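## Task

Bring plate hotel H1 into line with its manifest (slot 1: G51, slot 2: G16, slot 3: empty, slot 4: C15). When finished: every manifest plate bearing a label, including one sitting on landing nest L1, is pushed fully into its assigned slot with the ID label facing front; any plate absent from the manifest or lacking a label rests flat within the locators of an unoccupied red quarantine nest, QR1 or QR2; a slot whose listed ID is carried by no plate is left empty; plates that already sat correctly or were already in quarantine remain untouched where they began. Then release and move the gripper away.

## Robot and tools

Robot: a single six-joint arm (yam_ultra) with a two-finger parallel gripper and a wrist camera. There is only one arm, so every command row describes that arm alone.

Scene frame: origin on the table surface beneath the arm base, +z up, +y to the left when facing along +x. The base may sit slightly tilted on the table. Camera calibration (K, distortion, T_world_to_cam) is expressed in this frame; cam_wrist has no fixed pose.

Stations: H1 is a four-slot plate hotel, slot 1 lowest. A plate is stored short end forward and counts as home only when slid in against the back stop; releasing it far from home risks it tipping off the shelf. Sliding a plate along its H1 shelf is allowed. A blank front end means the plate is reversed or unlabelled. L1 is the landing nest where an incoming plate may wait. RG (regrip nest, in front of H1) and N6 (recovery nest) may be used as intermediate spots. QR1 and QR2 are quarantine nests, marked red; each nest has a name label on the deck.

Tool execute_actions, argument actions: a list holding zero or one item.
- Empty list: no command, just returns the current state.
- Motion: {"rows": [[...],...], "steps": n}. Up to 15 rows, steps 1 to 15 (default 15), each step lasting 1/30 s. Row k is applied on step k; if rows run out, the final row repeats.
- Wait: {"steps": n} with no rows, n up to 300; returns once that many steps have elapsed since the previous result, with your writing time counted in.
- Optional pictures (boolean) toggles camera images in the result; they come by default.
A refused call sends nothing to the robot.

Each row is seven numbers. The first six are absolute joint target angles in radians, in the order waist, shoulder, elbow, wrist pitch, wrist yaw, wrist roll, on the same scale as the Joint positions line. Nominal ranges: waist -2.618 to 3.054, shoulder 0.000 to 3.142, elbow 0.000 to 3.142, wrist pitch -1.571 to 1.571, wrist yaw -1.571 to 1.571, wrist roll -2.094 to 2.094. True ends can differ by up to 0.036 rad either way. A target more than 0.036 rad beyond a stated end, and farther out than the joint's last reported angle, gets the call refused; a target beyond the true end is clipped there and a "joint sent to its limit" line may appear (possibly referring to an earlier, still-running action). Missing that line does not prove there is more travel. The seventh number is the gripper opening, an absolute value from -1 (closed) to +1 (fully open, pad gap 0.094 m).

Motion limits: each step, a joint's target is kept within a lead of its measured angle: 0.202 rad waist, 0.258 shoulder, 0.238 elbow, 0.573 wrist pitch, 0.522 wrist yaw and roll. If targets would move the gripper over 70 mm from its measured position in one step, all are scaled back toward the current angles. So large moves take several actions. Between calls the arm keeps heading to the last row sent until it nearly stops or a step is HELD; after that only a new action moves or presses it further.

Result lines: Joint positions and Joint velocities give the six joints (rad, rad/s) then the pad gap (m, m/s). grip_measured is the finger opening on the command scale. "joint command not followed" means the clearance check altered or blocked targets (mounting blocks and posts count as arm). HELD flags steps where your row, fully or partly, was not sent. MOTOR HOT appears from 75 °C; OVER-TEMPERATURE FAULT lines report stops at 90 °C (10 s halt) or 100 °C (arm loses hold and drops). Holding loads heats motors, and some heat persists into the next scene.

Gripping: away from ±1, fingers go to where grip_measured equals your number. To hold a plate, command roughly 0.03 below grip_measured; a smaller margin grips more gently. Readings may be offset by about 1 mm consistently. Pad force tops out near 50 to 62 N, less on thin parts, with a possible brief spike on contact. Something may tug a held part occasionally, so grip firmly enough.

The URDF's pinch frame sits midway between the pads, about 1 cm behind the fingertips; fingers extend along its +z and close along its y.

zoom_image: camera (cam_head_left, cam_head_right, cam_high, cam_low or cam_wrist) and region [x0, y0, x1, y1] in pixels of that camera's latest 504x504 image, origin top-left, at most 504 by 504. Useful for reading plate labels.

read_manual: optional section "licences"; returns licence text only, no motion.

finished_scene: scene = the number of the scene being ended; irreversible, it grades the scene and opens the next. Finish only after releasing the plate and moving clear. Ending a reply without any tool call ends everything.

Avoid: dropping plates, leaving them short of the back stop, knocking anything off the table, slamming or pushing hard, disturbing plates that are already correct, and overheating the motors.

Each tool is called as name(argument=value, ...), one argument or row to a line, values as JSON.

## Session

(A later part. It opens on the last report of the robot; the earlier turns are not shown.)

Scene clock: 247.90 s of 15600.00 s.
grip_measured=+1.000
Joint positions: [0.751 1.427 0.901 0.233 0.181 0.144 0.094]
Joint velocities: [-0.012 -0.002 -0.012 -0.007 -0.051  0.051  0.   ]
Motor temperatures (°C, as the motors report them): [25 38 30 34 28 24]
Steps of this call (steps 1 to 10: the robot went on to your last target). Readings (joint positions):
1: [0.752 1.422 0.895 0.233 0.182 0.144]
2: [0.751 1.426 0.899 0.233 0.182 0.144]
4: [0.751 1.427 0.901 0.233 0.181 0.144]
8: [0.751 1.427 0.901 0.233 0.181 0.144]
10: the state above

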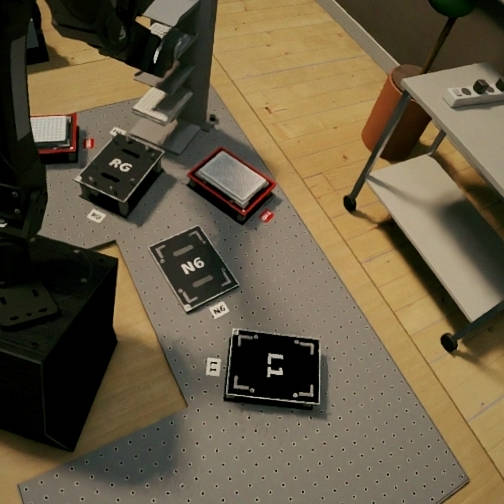

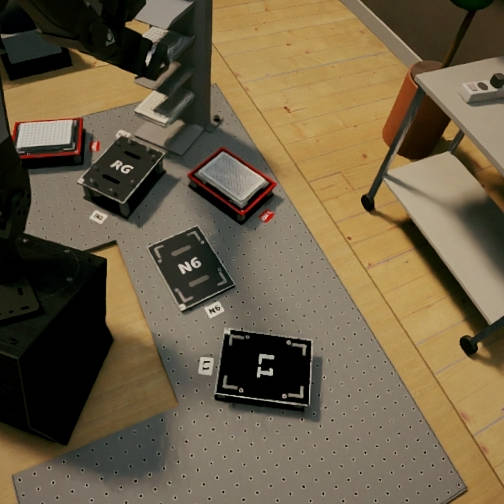

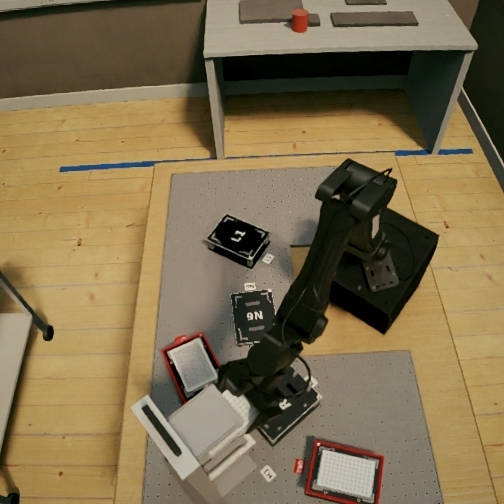

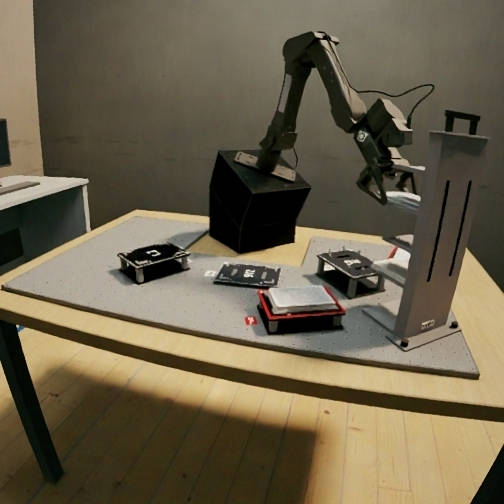

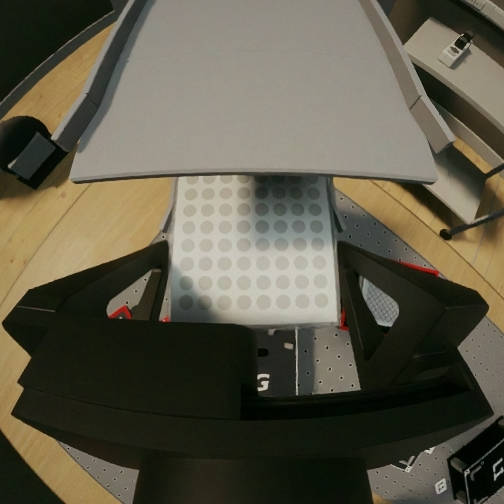

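execute_actions(
  actions=[
    {"rows":[[0.74,1.426,0.936,0.22,0.173,0.137,1],[0.74,1.426,0.936,0.22,0.173,0.137,1],[0.74,1.426,0.936,0.22,0.173,0.137,1],[0.74,1.426,0.936,0.22,0.173,0.137,1],[0.74,1.426,0.936,0.22,0.173,0.137,0.9],[0.74,1.426,0.936,0.22,0.173,0.137,0.85],[0.74,1.426,0.936,0.22,0.173,0.137,0.8],[0.75,1.42,0.92,0.23,0.18,0.143,0.73]],"steps":12},
  ],
  pictures=false,
)

execute_actions(
  actions=[
    {"rows":[[0.76,1.39,0.895,0.26,0.195,0.15,0.73],[0.763,1.378,0.885,0.265,0.199,0.151,0.73],[0.766,1.366,0.872,0.268,0.203,0.152,0.73],[0.769,1.354,0.858,0.27,0.206,0.153,0.73],[0.772,1.343,0.843,0.273,0.21,0.154,0.73],[0.775,1.332,0.828,0.276,0.213,0.155,0.73],[0.778,1.321,0.813,0.278,0.217,0.156,0.73],[0.781,1.31,0.798,0.28,0.22,0.157,0.73],[0.784,1.298,0.783,0.282,0.224,0.158,0.73],[0.787,1.287,0.768,0.284,0.228,0.159,0.73],[0.79,1.276,0.753,0.286,0.232,0.16,0.73],[0.794,1.265,0.739,0.288,0.236,0.162,0.73],[0.797,1.254,0.725,0.29,0.24,0.163,0.73],[0.801,1.242,0.711,0.29,0.244,0.164,0.73],[0.805,1.23,0.697,0.29,0.249,0.166,0.73]]},
  ],
  pictures=false,
)

execute_actions(
  actions=[
    {"rows":[[0.81,1.214,0.68,0.29,0.255,0.168,0.73],[0.816,1.198,0.663,0.29,0.261,0.17,0.73],[0.822,1.181,0.646,0.29,0.267,0.172,0.73],[0.828,1.164,0.63,0.28,0.273,0.174,0.73],[0.834,1.147,0.614,0.27,0.279,0.176,0.73],[0.84,1.13,0.598,0.26,0.285,0.178,0.73],[0.847,1.112,0.582,0.255,0.292,0.18,0.73],[0.854,1.094,0.566,0.25,0.299,0.182,0.73],[0.861,1.076,0.55,0.245,0.306,0.184,0.73],[0.868,1.058,0.534,0.242,0.312,0.186,0.73],[0.875,1.04,0.519,0.24,0.316,0.188,0.73],[0.882,1.022,0.504,0.238,0.318,0.188,0.73],[0.888,1.008,0.492,0.236,0.318,0.188,0.73]]},
  ],
  pictures=false,
)

execute_actions(
  actions=[
    {"rows":[[0.89,0.99,0.54,0.2,0.32,0.19,0.73],[0.893,0.97,0.555,0.16,0.322,0.19,0.73],[0.896,0.95,0.57,0.12,0.325,0.191,0.73],[0.899,0.93,0.585,0.08,0.328,0.192,0.73],[0.902,0.912,0.6,0.04,0.331,0.193,0.73],[0.905,0.895,0.618,0,0.334,0.194,0.73],[0.908,0.88,0.636,-0.04,0.337,0.195,0.73],[0.911,0.865,0.654,-0.075,0.34,0.196,0.73],[0.914,0.85,0.672,-0.11,0.342,0.197,0.73],[0.917,0.838,0.69,-0.14,0.344,0.198,0.73],[0.92,0.826,0.706,-0.165,0.346,0.199,0.73],[0.922,0.815,0.722,-0.18,0.348,0.199,0.73],[0.924,0.806,0.735,-0.19,0.348,0.199,0.73],[0.925,0.8,0.745,-0.195,0.348,0.199,0.73]]},
  ],
  pictures=false,
)

execute_actions(
  actions=[
    {"steps":12},
  ],
)

Scene clock: 253.33 s of 15600.00 s.
grip_measured=+0.937
Joint positions: [0.751 1.427 0.901 0.232 0.181 0.143 0.091]
Joint velocities: [ 0.017 -0.022  0.012 -0.022 -0.081  0.007  0.   ]
Motor temperatures (°C, as the motors report them): [25 38 31 34 28 24]
Steps of this call (steps 1 to 30: the robot went on to your last target; steps 31 to 90: nothing new was sent; then 2.03 s passed at rest; steps 91 to 102: all 12 steps of this action). Readings (joint positions):
91: [0.751 1.427 0.901 0.232 0.181 0.144]
92: [0.751 1.427 0.901 0.232 0.181 0.144]
94: [0.751 1.427 0.901 0.232 0.181 0.144]
98: [0.751 1.427 0.901 0.232 0.181 0.143]
102: the state above

Scene clock: 253.83 s of 15600.00 s.
grip_measured=+0.795
Joint positions: [0.79  1.27  0.731 0.285 0.216 0.153 0.084]
Joint velocities: [ 0.085 -0.315 -0.364  0.037  0.11  -0.037  0.   ]
Motor temperatures (°C, as the motors report them): [25 38 31 34 28 24]
Steps of this call (steps 1 to 15: all 15 steps of this action). Readings (joint positions):
1: [0.751 1.427 0.901 0.233 0.181 0.143]
2: [0.751 1.426 0.901 0.234 0.181 0.143]
4: [0.752 1.424 0.893 0.245 0.182 0.143]
8: [0.754 1.419 0.861 0.300 0.184 0.140]
15: the state above

Scene clock: 254.33 s of 15600.00 s.
grip_measured=+0.795
Joint positions: [0.877 1.036 0.503 0.232 0.291 0.178 0.084]
Joint velocities: [ 0.09  -0.188 -0.159 -0.037  0.081  0.037 -0.   ]
Motor temperatures (°C, as the motors report them): [25 38 31 34 28 24]
Steps of this call (steps 1 to 15: all 15 steps of this action). Readings (joint positions):
1: [0.793 1.259 0.718 0.285 0.221 0.155]
2: [0.798 1.247 0.703 0.285 0.226 0.157]
4: [0.808 1.219 0.668 0.282 0.236 0.160]
8: [0.833 1.152 0.600 0.261 0.258 0.168]
15: the state above

Scene clock: 254.83 s of 15600.00 s.
grip_measured=+0.795
Joint positions: [ 0.914  0.827  0.701 -0.128  0.327  0.191  0.084]
Joint velocities: [ 0.042 -0.217  0.3   -0.3    0.051 -0.007 -0.001]
Motor temperatures (°C, as the motors report them): [25 38 31 34 28 24]
Steps of this call (steps 1 to 15: all 15 steps of this action). Readings (joint positions):
1: [0.878 1.030 0.502 0.222 0.293 0.180]
2: [0.880 1.023 0.504 0.207 0.295 0.180]
4: [0.884 0.995 0.516 0.157 0.300 0.182]
8: [0.896 0.920 0.579 0.036 0.311 0.186]
15: the state above

Scene clock: 255.23 s of 15600.00 s.
grip_measured=+0.795
Joint positions: [ 0.915  0.817  0.715 -0.198  0.332  0.193  0.084]
Joint velocities: [ 0.002  0.012  0.007 -0.11   0.007  0.037 -0.   ]
Motor temperatures (°C, as the motors report them): [25 37 31 34 28 24]
Steps of this call (steps 1 to 12: the robot went on to your last target). Readings (joint positions):
1: [0.915 0.821 0.708 -0.137 0.329 0.192]
2: [0.915 0.818 0.713 -0.144 0.330 0.192]
4: [0.915 0.817 0.715 -0.157 0.331 0.193]
8: [0.915 0.817 0.715 -0.188 0.332 0.193]
12: the state above

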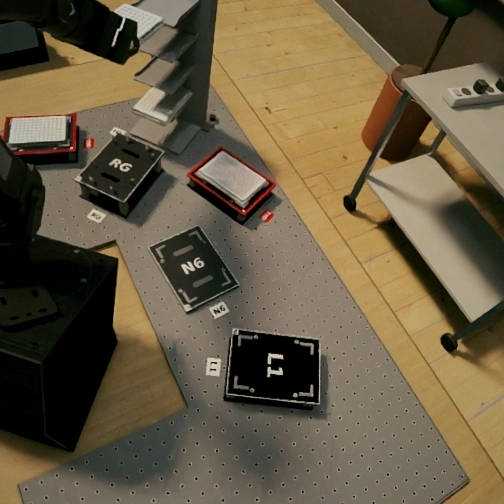

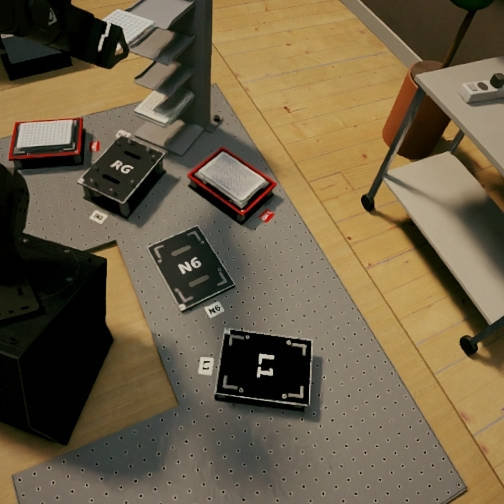

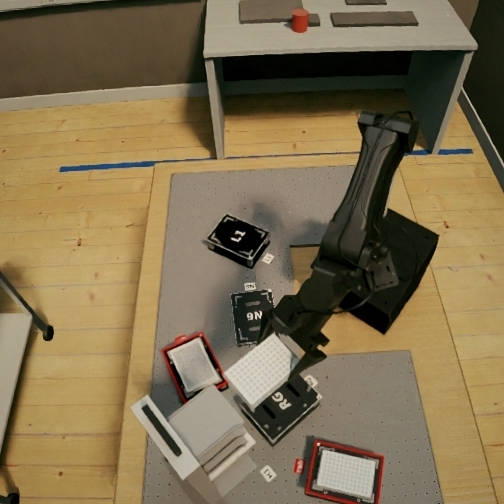

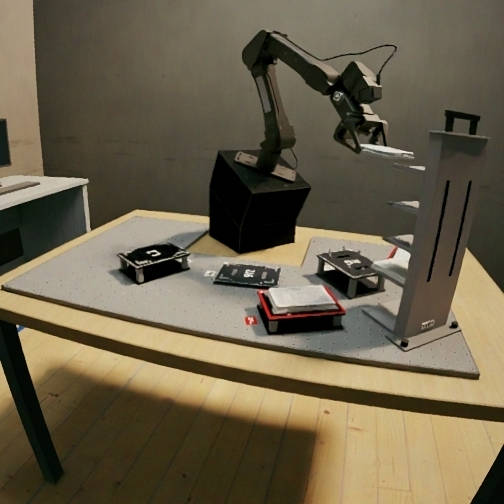

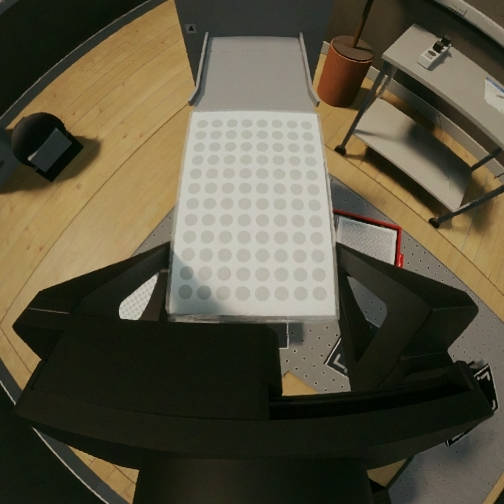

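execute_actions(
  actions=[
    {"rows":[[0.9,0.825,0.75,-0.15,0.32,0.185,0.73],[0.892,0.843,0.76,-0.135,0.31,0.182,0.73],[0.884,0.861,0.77,-0.12,0.3,0.179,0.73],[0.876,0.879,0.781,-0.11,0.292,0.176,0.73],[0.868,0.897,0.792,-0.1,0.284,0.173,0.73],[0.86,0.915,0.803,-0.09,0.276,0.17,0.73],[0.852,0.933,0.815,-0.08,0.269,0.168,0.73],[0.845,0.951,0.827,-0.072,0.262,0.166,0.73],[0.838,0.969,0.839,-0.065,0.255,0.164,0.73],[0.831,0.987,0.851,-0.06,0.249,0.162,0.73],[0.824,1.004,0.863,-0.055,0.243,0.16,0.73],[0.818,1.021,0.875,-0.05,0.238,0.158,0.73],[0.812,1.038,0.887,-0.047,0.233,0.156,0.73],[0.806,1.054,0.9,-0.045,0.229,0.154,0.73],[0.801,1.068,0.912,-0.043,0.227,0.154,0.73]]},
  ],
  pictures=false,
)

execute_actions(
  actions=[
    {"steps":8},
  ],
)

zoom_image(
  camera="cam_low",
  region=[340,110,440,190],
)

Scene clock: 259.47 s of 15600.00 s.
grip_measured=+0.795
Joint positions: [ 0.822  1.045  0.851 -0.098  0.25   0.166  0.084]
Joint velocities: [-0.188  0.447  0.354  0.139 -0.125 -0.022  0.   ]
Motor temperatures (°C, as the motors report them): [25 37 31 35 28 24]
Steps of this call (steps 1 to 30: the robot went on to your last target; steps 31 to 90: nothing new was sent; then 0.73 s passed at rest; steps 91 to 105: all 15 steps of this action). Readings (joint positions):
91: [0.914 0.817 0.715 -0.202 0.331 0.193]
92: [0.911 0.821 0.715 -0.196 0.328 0.192]
94: [0.899 0.845 0.724 -0.183 0.319 0.189]
98: [0.867 0.922 0.766 -0.148 0.294 0.181]
105: the state above

Scene clock: 259.73 s of 15600.00 s.
grip_measured=+0.795
Joint positions: [ 0.811  1.074  0.871 -0.08   0.236  0.161  0.084]
Joint velocities: [-0.022 -0.017 -0.002 -0.066  0.007 -0.051 -0.001]
Motor temperatures (°C, as the motors report them): [25 37 31 35 28 24]
Steps of this call (steps 1 to 8: the robot went on to your last target). Readings (joint positions):
1: [0.816 1.059 0.862 -0.093 0.246 0.165]
2: [0.813 1.068 0.868 -0.087 0.243 0.164]
4: [0.811 1.074 0.871 -0.082 0.239 0.162]
8: the state above

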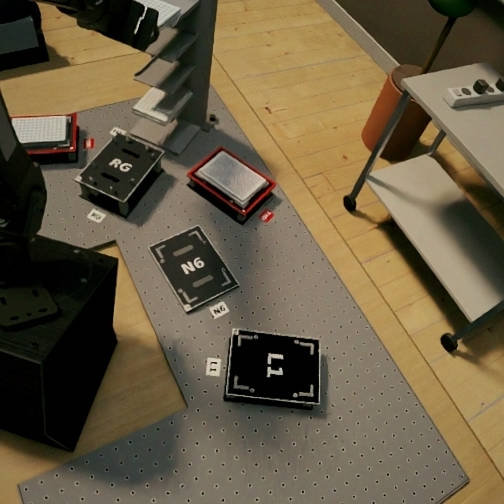

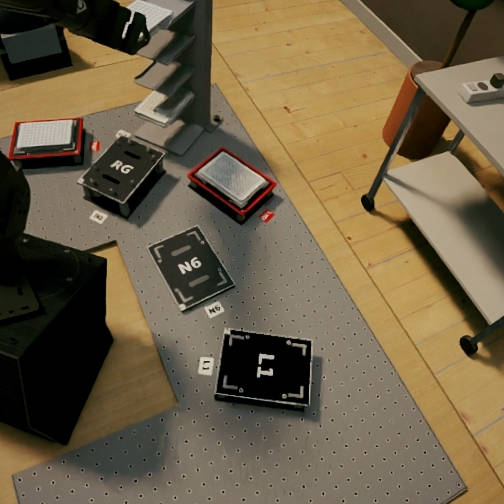

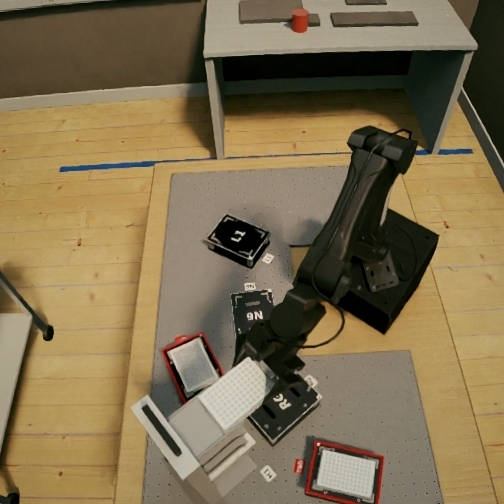

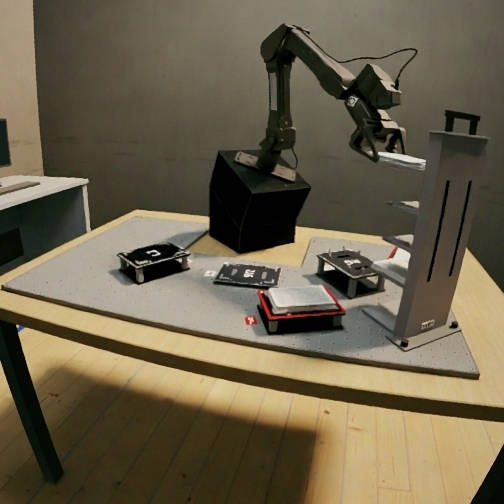

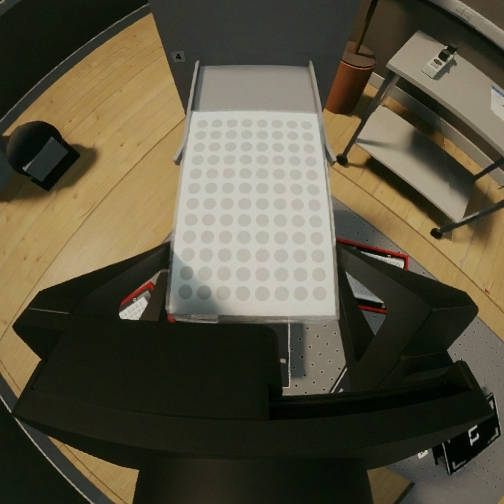

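Region (340, 110, 440, 190) of cam_low's 504x504 image, scaled by 5.040, with more detail than that image has; it fills the top 403 rows of this view, and the rest is white.

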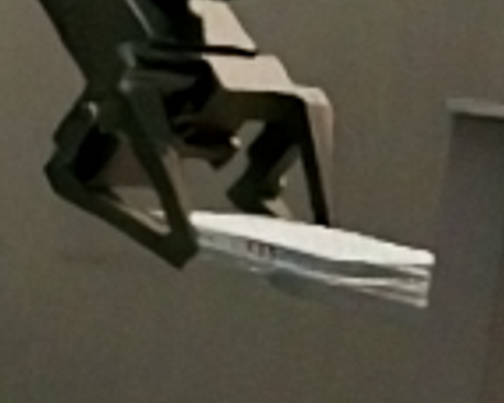

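execute_actions(
  actions=[
    {"rows":[[0.797,1.082,0.924,-0.04,0.222,0.153,0.73],[0.793,1.094,0.936,-0.038,0.218,0.152,0.73],[0.789,1.106,0.948,-0.036,0.214,0.151,0.73],[0.785,1.118,0.96,-0.035,0.21,0.15,0.73],[0.781,1.13,0.972,-0.035,0.206,0.148,0.73],[0.777,1.142,0.984,-0.035,0.202,0.147,0.73],[0.773,1.154,0.996,-0.035,0.199,0.146,0.73],[0.769,1.166,1.008,-0.035,0.196,0.144,0.73],[0.766,1.178,1.02,-0.035,0.193,0.143,0.73],[0.762,1.19,1.031,-0.035,0.19,0.142,0.73],[0.759,1.201,1.042,-0.035,0.187,0.141,0.73],[0.756,1.211,1.05,-0.035,0.186,0.14,0.73],[0.755,1.217,1.054,-0.035,0.186,0.14,0.73]]},
  ],
  pictures=false,
)

execute_actions(
  actions=[
    {"steps":6},
  ],
)

zoom_image(
  camera="cam_low",
  region=[340,110,440,190],
)

Scene clock: 263.13 s of 15600.00 s.
grip_measured=+0.795
Joint positions: [ 0.766  1.22   1.013 -0.065  0.197  0.148  0.084]
Joint velocities: [-0.012  0.09   0.042  0.037 -0.081 -0.037  0.   ]
Motor temperatures (°C, as the motors report them): [25 36 31 35 28 24]
Steps of this call (steps 1 to 30: the robot went on to your last target; steps 31 to 87: nothing new was sent; steps 88 to 102: all 15 steps of this action). Readings (joint positions):
88: [0.811 1.075 0.873 -0.078 0.232 0.160]
89: [0.809 1.080 0.877 -0.078 0.231 0.160]
91: [0.802 1.099 0.897 -0.078 0.226 0.159]
95: [0.786 1.149 0.948 -0.073 0.215 0.155]
102: the state above

Scene clock: 263.33 s of 15600.00 s.
grip_measured=+0.795
Joint positions: [ 0.765  1.223  1.014 -0.063  0.195  0.147  0.084]
Joint velocities: [ 0.007 -0.027  0.012  0.007 -0.007 -0.022 -0.001]
Motor temperatures (°C, as the motors report them): [25 36 31 35 28 24]
Steps of this call (steps 1 to 6: the robot went on to your last target). Readings (joint positions):
1: [0.765 1.223 1.014 -0.065 0.196 0.148]
2: [0.765 1.223 1.014 -0.064 0.196 0.148]
4: [0.765 1.223 1.014 -0.063 0.195 0.148]
6: the state above

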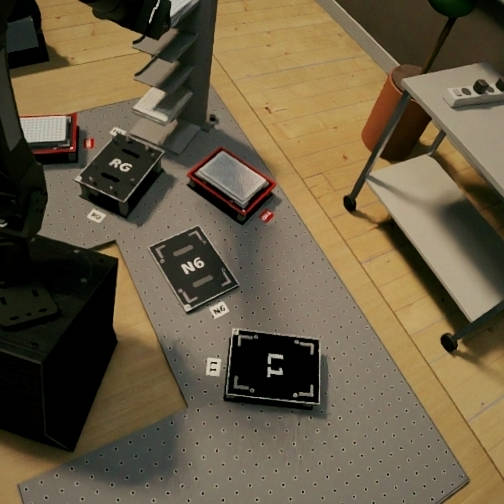

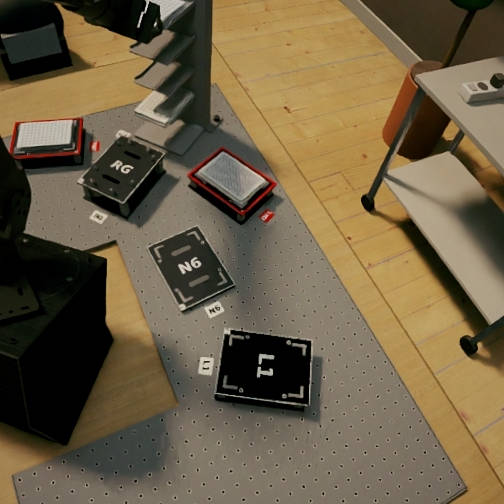

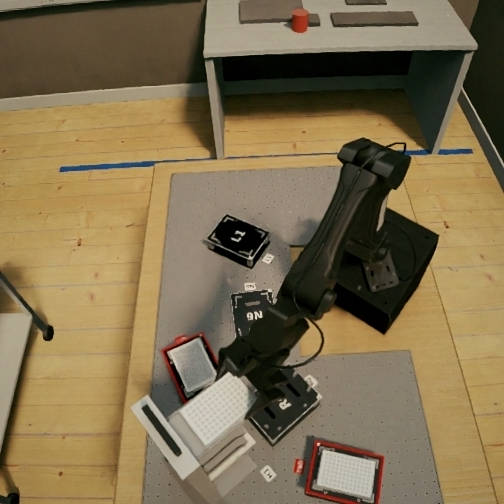

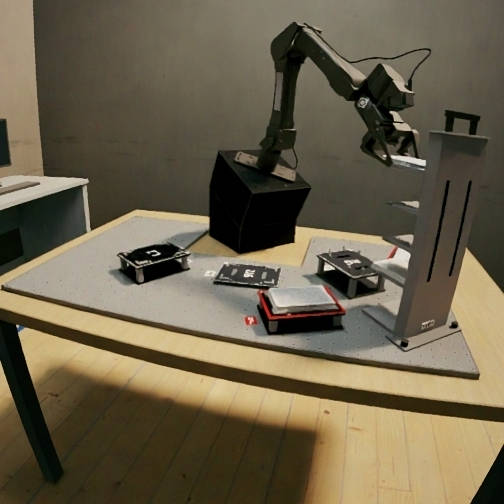

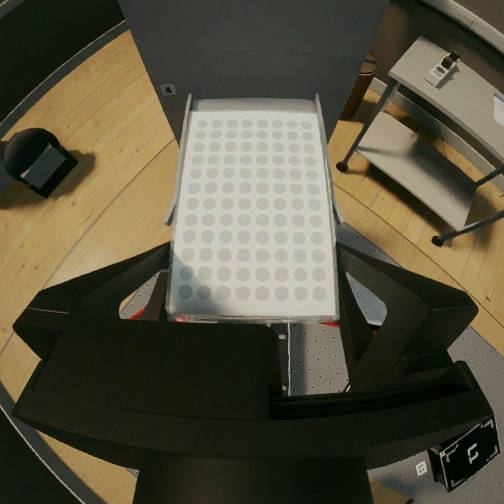

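Region (340, 110, 440, 190) of cam_low's 504x504 image, scaled by 5.040, with more detail than that image has; it fills the top 403 rows of this view, and the rest is white.

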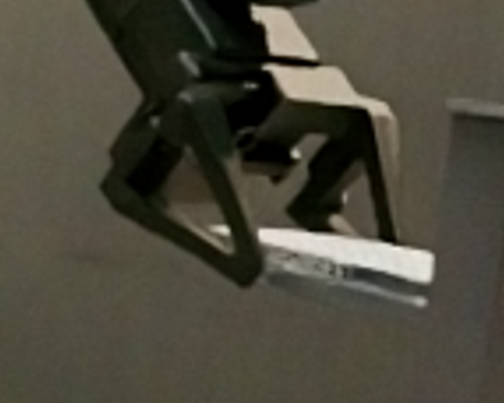

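execute_actions(
  actions=[
    {"rows":[[0.76,1.217,1.04,-0.05,0.195,0.147,0.81],[0.765,1.21,1.03,-0.05,0.195,0.147,0.86],[0.77,1.205,1.02,-0.05,0.2,0.15,1],[0.773,1.198,1.01,-0.05,0.203,0.152,1],[0.776,1.188,1.0,-0.05,0.207,0.154,1],[0.779,1.178,0.99,-0.05,0.211,0.155,1],[0.782,1.168,0.98,-0.05,0.215,0.156,1],[0.785,1.158,0.97,-0.05,0.219,0.157,1],[0.788,1.148,0.96,-0.05,0.222,0.158,1],[0.791,1.138,0.95,-0.05,0.225,0.159,1],[0.794,1.128,0.94,-0.05,0.228,0.16,1],[0.797,1.118,0.93,-0.05,0.23,0.161,1],[0.8,1.11,0.922,-0.05,0.231,0.161,1],[0.802,1.105,0.917,-0.05,0.231,0.161,1]]},
  ],
  pictures=false,
)

execute_actions(
  actions=[
    {"rows":[[0.802,1.105,0.917,-0.05,0.231,0.161,1],[0.802,1.105,0.917,-0.05,0.231,0.161,1],[0.802,1.105,0.917,-0.05,0.231,0.161,1],[0.802,1.105,0.917,-0.05,0.231,0.161,1],[0.802,1.105,0.917,-0.05,0.231,0.161,0.9],[0.802,1.105,0.917,-0.05,0.231,0.161,0.85],[0.802,1.105,0.917,-0.05,0.231,0.161,0.8],[0.802,1.105,0.917,-0.05,0.231,0.161,0.75]],"steps":12},
  ],
)

Scene clock: 266.63 s of 15600.00 s.
grip_measured=+1.000
Joint positions: [ 0.79   1.136  0.931 -0.062  0.211  0.153  0.094]
Joint velocities: [ 0.027 -0.144 -0.149 -0.037 -0.007  0.095  0.   ]
Motor temperatures (°C, as the motors report them): [25 36 31 36 28 24]
Steps of this call (steps 1 to 15: the robot went on to your last target; steps 16 to 84: nothing new was sent; steps 85 to 99: all 15 steps of this action). Readings (joint positions):
85: [0.765 1.223 1.014 -0.063 0.194 0.147]
86: [0.765 1.223 1.014 -0.063 0.194 0.147]
88: [0.765 1.223 1.014 -0.063 0.194 0.147]
92: [0.769 1.205 0.996 -0.062 0.198 0.149]
99: the state above

Scene clock: 267.03 s of 15600.00 s.
grip_measured=+0.775
Joint positions: [ 0.793  1.13   0.926 -0.062  0.217  0.155  0.083]
Joint velocities: [ 0.012  0.012 -0.012 -0.022  0.051 -0.007 -0.   ]
Motor temperatures (°C, as the motors report them): [25 36 31 36 28 24]
Steps of this call (steps 1 to 12: all 12 steps of this action). Readings (joint positions):
1: [0.792 1.131 0.927 -0.062 0.213 0.154]
2: [0.793 1.130 0.926 -0.062 0.213 0.154]
4: [0.793 1.130 0.926 -0.062 0.215 0.154]
8: [0.793 1.130 0.926 -0.062 0.217 0.155]
12: the state above

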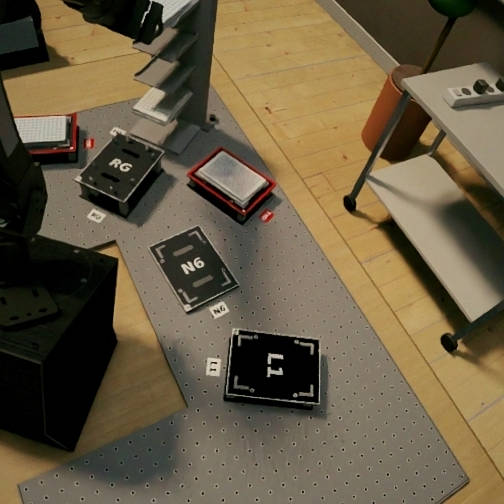

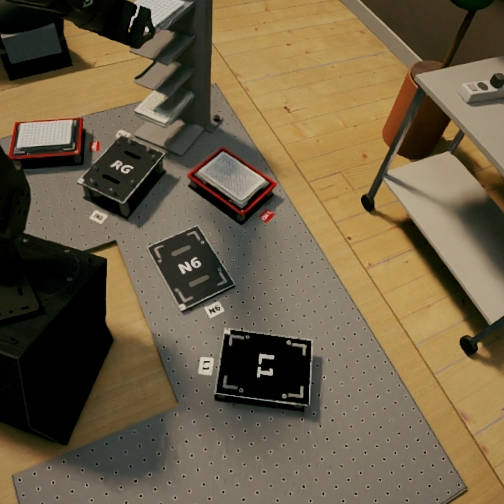

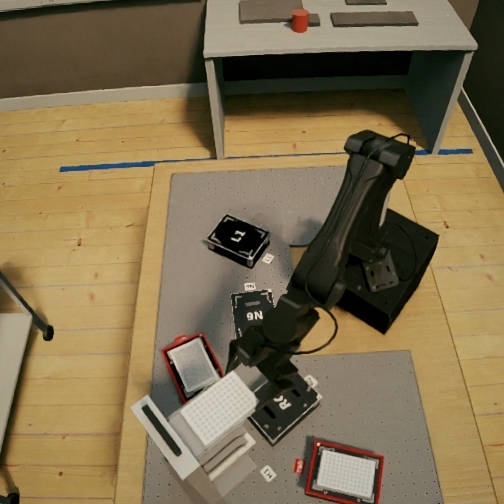

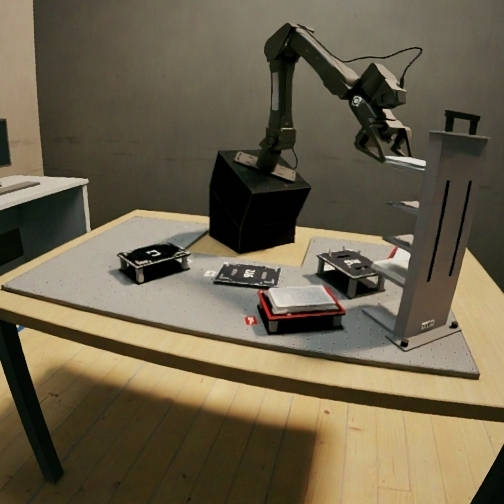

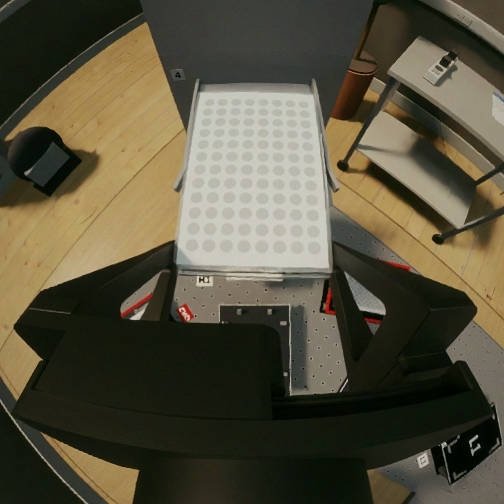

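execute_actions(
  actions=[
    {"rows":[[0.785,1.128,0.965,-0.05,0.21,0.15,0.75],[0.782,1.136,0.974,-0.05,0.207,0.149,0.75],[0.779,1.144,0.982,-0.05,0.204,0.148,0.75],[0.777,1.152,0.99,-0.05,0.202,0.147,0.75],[0.774,1.16,0.998,-0.05,0.199,0.146,0.75],[0.772,1.168,1.006,-0.05,0.197,0.145,0.75],[0.769,1.176,1.014,-0.05,0.195,0.144,0.75],[0.767,1.184,1.022,-0.05,0.193,0.143,0.75],[0.764,1.192,1.03,-0.05,0.191,0.142,0.75],[0.762,1.2,1.038,-0.05,0.189,0.142,0.75],[0.76,1.207,1.045,-0.05,0.187,0.141,0.75],[0.758,1.213,1.051,-0.05,0.185,0.141,0.75],[0.756,1.219,1.057,-0.05,0.184,0.14,0.75],[0.754,1.224,1.062,-0.05,0.183,0.14,0.75],[0.753,1.228,1.066,-0.05,0.182,0.14,0.75]]},
  ],
  pictures=false,
)

execute_actions(
  actions=[
    {"steps":8},
  ],
)

Scene clock: 269.83 s of 15600.00 s.
grip_measured=+0.775
Joint positions: [ 0.767  1.216  1.019 -0.069  0.194  0.148  0.083]
Joint velocities: [ 0.002 -0.017  0.095 -0.139 -0.007  0.022  0.   ]
Motor temperatures (°C, as the motors report them): [25 36 31 36 28 24]
Steps of this call (steps 1 to 15: the robot went on to your last target; steps 16 to 69: nothing new was sent; steps 70 to 84: all 15 steps of this action). Readings (joint positions):
70: [0.793 1.130 0.926 -0.062 0.217 0.155]
71: [0.793 1.130 0.926 -0.062 0.216 0.155]
73: [0.791 1.138 0.935 -0.063 0.215 0.154]
77: [0.781 1.171 0.969 -0.063 0.208 0.152]
84: the state above

Scene clock: 270.10 s of 15600.00 s.
grip_measured=+0.775
Joint positions: [ 0.765  1.216  1.024 -0.077  0.19   0.148  0.083]
Joint velocities: [-0.007  0.012  0.002  0.007 -0.051  0.022  0.   ]
Motor temperatures (°C, as the motors report them): [25 36 31 36 28 24]
Steps of this call (steps 1 to 8: the robot went on to your last target). Readings (joint positions):
1: [0.767 1.216 1.022 -0.074 0.193 0.148]
2: [0.766 1.216 1.022 -0.075 0.192 0.148]
4: [0.765 1.216 1.023 -0.077 0.190 0.148]
8: the state above

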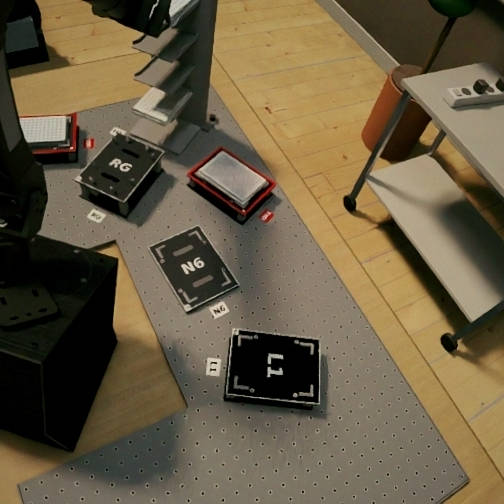

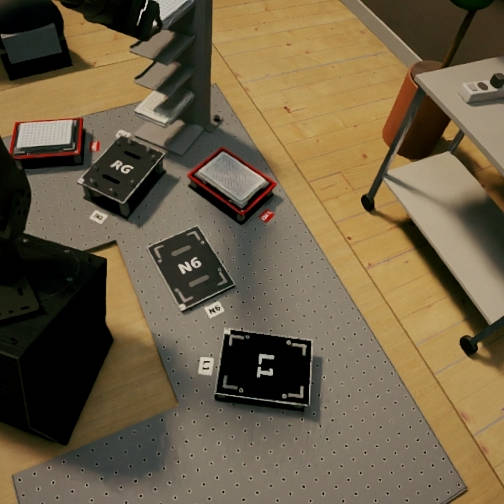

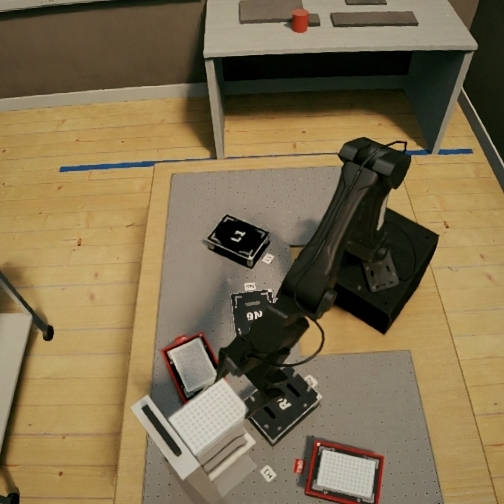

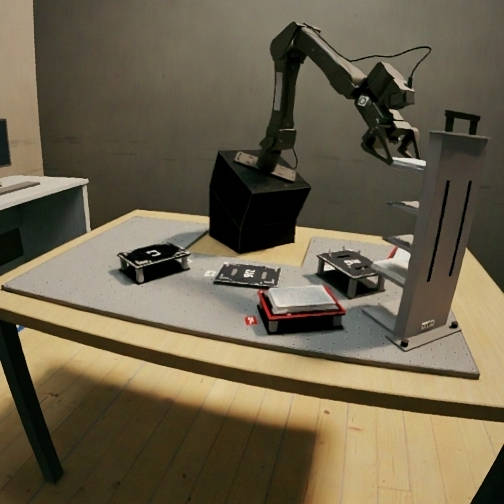

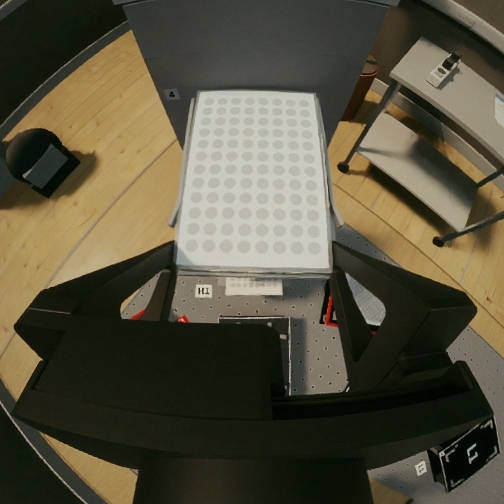

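Home. Release and back off.

execute_actions(
  actions=[
    {"rows":[[0.765,1.21,1.04,-0.07,0.19,0.148,0.8],[0.765,1.21,1.04,-0.07,0.19,0.148,0.86],[0.77,1.2,1.03,-0.07,0.2,0.15,1],[0.774,1.19,1.015,-0.07,0.205,0.152,1],[0.778,1.178,1.003,-0.07,0.21,0.154,1],[0.783,1.162,0.987,-0.07,0.216,0.156,1],[0.788,1.145,0.97,-0.07,0.222,0.158,1],[0.794,1.125,0.95,-0.07,0.228,0.16,1],[0.8,1.105,0.93,-0.07,0.234,0.162,1],[0.806,1.085,0.91,-0.07,0.24,0.164,1],[0.812,1.065,0.89,-0.07,0.246,0.166,1],[0.818,1.045,0.87,-0.07,0.25,0.167,1],[0.824,1.03,0.85,-0.07,0.255,0.168,1],[0.83,1.015,0.83,-0.07,0.26,0.17,1],[0.835,1.0,0.81,-0.07,0.265,0.17,1]]},
  ],
  pictures=false,
)

Scene clock: 272.70 s of 15600.00 s.
grip_measured=+1.000
Joint positions: [ 0.817  1.048  0.853 -0.078  0.231  0.159  0.094]
Joint velocities: [ 0.149 -0.525 -0.54  -0.066  0.139 -0.007  0.   ]
Motor temperatures (°C, as the motors report them): [25 36 31 36 28 24]
Steps of this call (steps 1 to 15: the robot went on to your last target; steps 16 to 63: nothing new was sent; steps 64 to 78: all 15 steps of this action). Readings (joint positions):
64: [0.765 1.216 1.024 -0.078 0.190 0.148]
65: [0.765 1.216 1.024 -0.079 0.190 0.148]
67: [0.765 1.216 1.024 -0.079 0.190 0.148]
71: [0.774 1.186 0.990 -0.078 0.200 0.150]
78: the state above

execute_actions(
  actions=[
    {"rows":[[0.82,1.04,0.8,0,0.24,0.16,1],[0.815,1.07,0.78,0.05,0.24,0.16,1],[0.81,1.1,0.76,0.1,0.235,0.158,1],[0.806,1.13,0.74,0.15,0.23,0.156,1],[0.802,1.16,0.72,0.2,0.226,0.154,1],[0.798,1.195,0.7,0.26,0.222,0.152,1],[0.795,1.23,0.68,0.32,0.22,0.15,1],[0.792,1.265,0.665,0.37,0.218,0.15,1],[0.79,1.3,0.65,0.42,0.216,0.149,1],[0.788,1.335,0.64,0.47,0.214,0.148,1],[0.786,1.37,0.63,0.52,0.212,0.148,1],[0.784,1.405,0.625,0.57,0.21,0.147,1],[0.782,1.44,0.62,0.62,0.209,0.147,1],[0.78,1.475,0.62,0.66,0.208,0.146,1],[0.778,1.51,0.625,0.7,0.207,0.146,1]]},
  ],
  pictures=false,
)

execute_actions(
  actions=[
    {"rows":[[0.777,1.545,0.64,0.74,0.206,0.145,1],[0.776,1.58,0.65,0.78,0.205,0.145,1],[0.775,1.615,0.66,0.81,0.204,0.145,1],[0.774,1.65,0.665,0.84,0.203,0.144,1],[0.773,1.685,0.67,0.87,0.202,0.144,1],[0.772,1.72,0.675,0.9,0.201,0.144,1],[0.771,1.75,0.68,0.92,0.2,0.143,1],[0.77,1.78,0.685,0.94,0.2,0.143,1],[0.77,1.81,0.69,0.96,0.2,0.143,1],[0.769,1.835,0.694,0.975,0.2,0.143,1],[0.769,1.86,0.698,0.985,0.2,0.143,1],[0.768,1.88,0.702,0.99,0.2,0.143,1],[0.768,1.9,0.705,0.99,0.2,0.143,1],[0.767,1.915,0.707,0.99,0.2,0.143,1],[0.767,1.93,0.708,0.99,0.2,0.143,1]]},
  ],
  pictures=false,
)

execute_actions(
  actions=[
    {"steps":14},
  ],
)

zoom_image(
  camera="cam_low",
  region=[300,200,440,310],
)

Scene clock: 285.00 s of 15600.00 s.
grip_measured=+1.000
Joint positions: [0.791 1.464 0.625 0.467 0.22  0.154 0.094]
Joint velocities: [-0.071  0.999 -0.012  1.194 -0.11  -0.037  0.   ]
Motor temperatures (°C, as the motors report them): [25 36 31 36 28 24]
Steps of this call (steps 1 to 30: the robot went on to your last target; steps 31 to 90: nothing new was sent; then 8.80 s passed at rest; steps 91 to 105: all 15 steps of this action). Readings (joint positions):
91: [0.826 1.023 0.815 -0.074 0.251 0.164]
92: [0.826 1.030 0.811 -0.054 0.251 0.164]
94: [0.823 1.064 0.794 0.015 0.247 0.164]
98: [0.807 1.197 0.720 0.185 0.237 0.160]
105: the state above

Scene clock: 285.50 s of 15600.00 s.
grip_measured=+1.000
Joint positions: [0.778 1.906 0.676 0.922 0.208 0.149 0.094]
Joint velocities: [-0.012  0.481  0.051  0.286 -0.081  0.051  0.   ]
Motor temperatures (°C, as the motors report them): [25 36 31 36 28 24]
Steps of this call (steps 1 to 15: all 15 steps of this action). Readings (joint positions):
1: [0.790 1.498 0.625 0.511 0.219 0.154]
2: [0.788 1.530 0.625 0.557 0.218 0.153]
4: [0.786 1.593 0.626 0.645 0.215 0.152]
8: [0.782 1.728 0.648 0.788 0.211 0.151]
15: the state above

Scene clock: 285.97 s of 15600.00 s.
grip_measured=+1.000
Joint positions: [0.777 1.938 0.677 0.961 0.207 0.149 0.094]
Joint velocities: [-0.002 -0.022 -0.012  0.037 -0.037 -0.022  0.   ]
Motor temperatures (°C, as the motors report them): [25 36 31 36 28 24]
Steps of this call (steps 1 to 14: the robot went on to your last target). Readings (joint positions):
1: [0.777 1.920 0.677 0.928 0.207 0.149]
2: [0.777 1.930 0.677 0.931 0.207 0.149]
4: [0.777 1.938 0.677 0.934 0.207 0.149]
8: [0.777 1.938 0.677 0.952 0.207 0.149]
14: the state above

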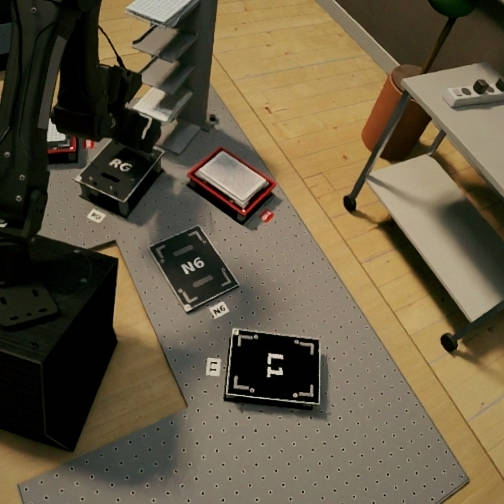

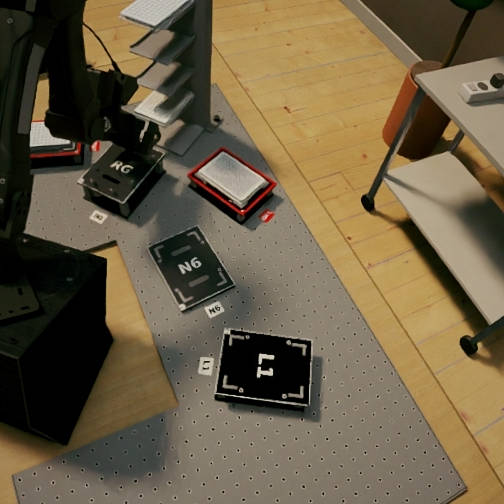

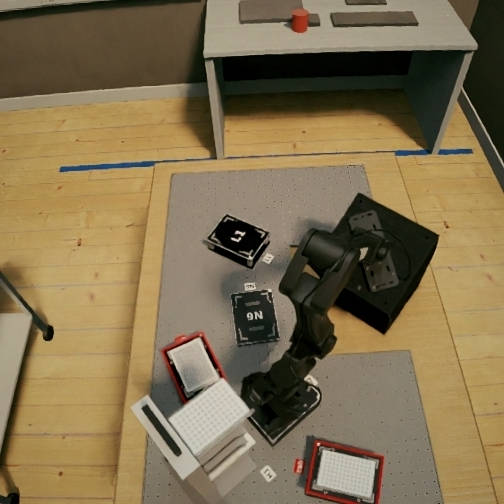

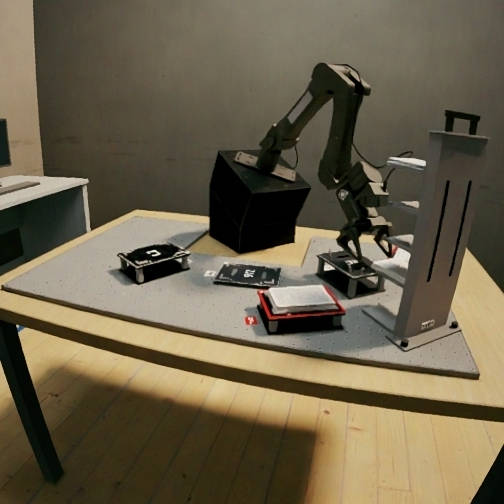

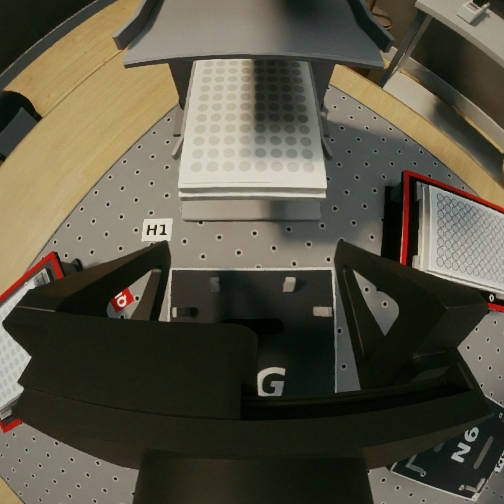

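Region (300, 200, 440, 310) of cam_low's 504x504 image, scaled by 3.600, with more detail than that image has; it fills the top 396 rows of this view, and the rest is white.

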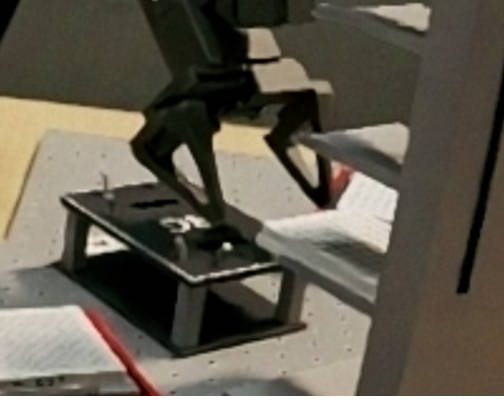

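execute_actions(
  actions=[
    {"rows":[[0.766,1.9,0.72,0.93,0.195,0.155,1],[0.765,1.89,0.73,0.9,0.19,0.16,1],[0.764,1.88,0.74,0.87,0.185,0.163,1],[0.762,1.87,0.75,0.84,0.18,0.166,1],[0.76,1.86,0.757,0.81,0.176,0.17,1],[0.758,1.85,0.763,0.78,0.174,0.17,1],[0.758,1.845,0.763,0.75,0.174,0.17,1],[0.758,1.845,0.763,0.734,0.174,0.17,1]]},
  ],
  pictures=false,
)

execute_actions(
  actions=[
    {"rows":[[0.756,1.872,0.778,0.715,0.171,0.16,1],[0.753,1.877,0.793,0.705,0.169,0.159,1],[0.751,1.883,0.808,0.695,0.167,0.158,1],[0.748,1.888,0.823,0.685,0.164,0.157,1],[0.746,1.893,0.838,0.675,0.162,0.156,1],[0.743,1.899,0.853,0.665,0.16,0.155,1],[0.741,1.904,0.868,0.655,0.158,0.154,1],[0.739,1.909,0.883,0.645,0.156,0.153,1],[0.736,1.915,0.898,0.636,0.154,0.152,1],[0.734,1.92,0.913,0.628,0.152,0.151,1],[0.732,1.925,0.928,0.622,0.15,0.15,1],[0.73,1.93,0.942,0.622,0.148,0.149,1]]},
  ],
  pictures=false,
)

execute_actions(
  actions=[
    {"steps":10},
  ],
)

zoom_image(
  camera="cam_wrist",
  region=[140,190,360,310],
)

Scene clock: 299.57 s of 15600.00 s.
grip_measured=+1.000
Joint positions: [0.767 1.861 0.742 0.758 0.183 0.163 0.094]
Joint velocities: [-0.002  0.012 -0.012 -0.154 -0.051 -0.022  0.   ]
Motor temperatures (°C, as the motors report them): [25 37 30 37 28 24]
Steps of this call (steps 1 to 30: the robot went on to your last target; steps 31 to 90: nothing new was sent; then 10.10 s passed at rest; steps 91 to 105: all 15 steps of this action). Readings (joint positions):
91: [0.777 1.936 0.679 0.958 0.207 0.149]
92: [0.777 1.933 0.684 0.945 0.205 0.150]
94: [0.777 1.918 0.699 0.907 0.200 0.153]
98: [0.770 1.876 0.734 0.827 0.188 0.159]
105: the state above

Scene clock: 300.07 s of 15600.00 s.
grip_measured=+1.000
Joint positions: [0.739 1.929 0.914 0.641 0.16  0.157 0.094]
Joint velocities: [-0.022 -0.002  0.076 -0.183 -0.022 -0.037  0.   ]
Motor temperatures (°C, as the motors report them): [25 37 30 37 28 24]
Steps of this call (steps 1 to 15: all 15 steps of this action). Readings (joint positions):
1: [0.767 1.862 0.742 0.751 0.182 0.163]
2: [0.767 1.865 0.746 0.742 0.181 0.163]
4: [0.764 1.878 0.766 0.721 0.178 0.163]
8: [0.754 1.904 0.826 0.680 0.170 0.161]
15: the state above

Scene clock: 300.40 s of 15600.00 s.
grip_measured=+1.000
Joint positions: [0.739 1.929 0.916 0.625 0.156 0.155 0.094]
Joint velocities: [-0.002  0.002 -0.022 -0.037  0.007 -0.037  0.   ]
Motor temperatures (°C, as the motors report them): [25 37 30 37 28 24]
Steps of this call (steps 1 to 10: the robot went on to your last target). Readings (joint positions):
1: [0.739 1.929 0.916 0.640 0.159 0.156]
2: [0.739 1.929 0.916 0.639 0.158 0.156]
4: [0.739 1.929 0.916 0.633 0.157 0.156]
8: [0.739 1.929 0.916 0.626 0.156 0.155]
10: the state above

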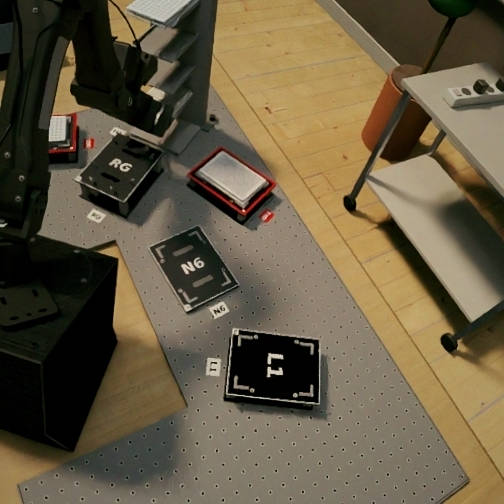

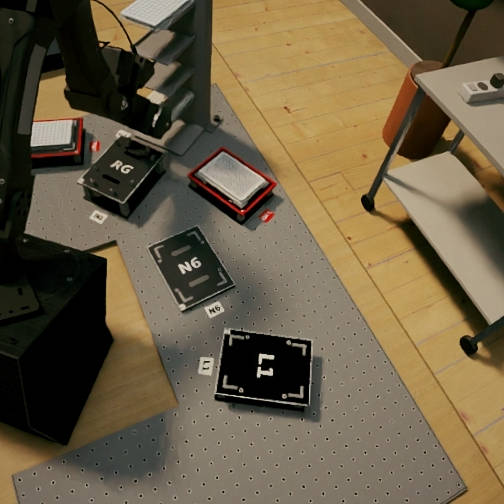

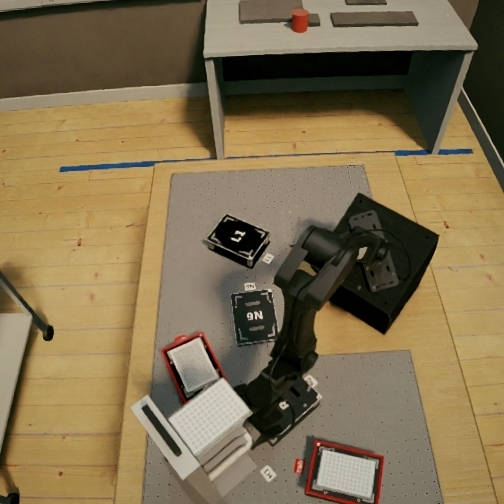

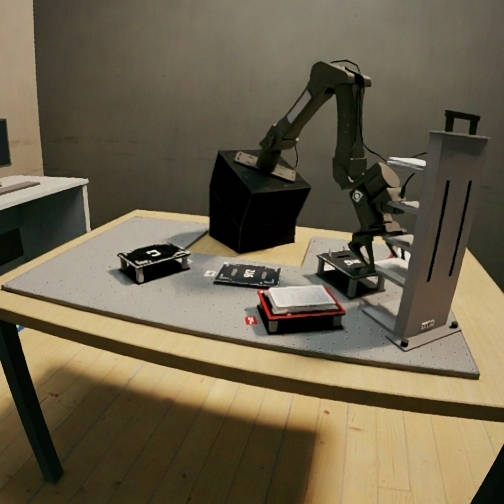

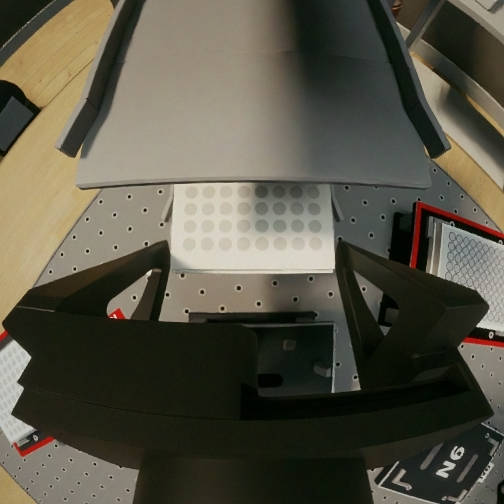

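Region (140, 190, 360, 310) of cam_wrist's 504x504 image, scaled by 2.291, with more detail than that image has; it fills the top 275 rows of this view, and the rest is white.

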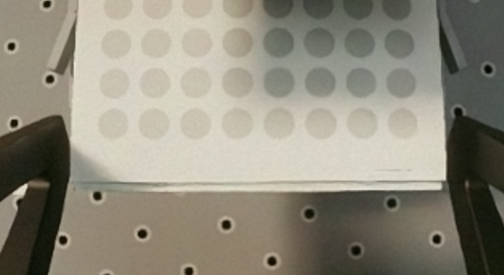

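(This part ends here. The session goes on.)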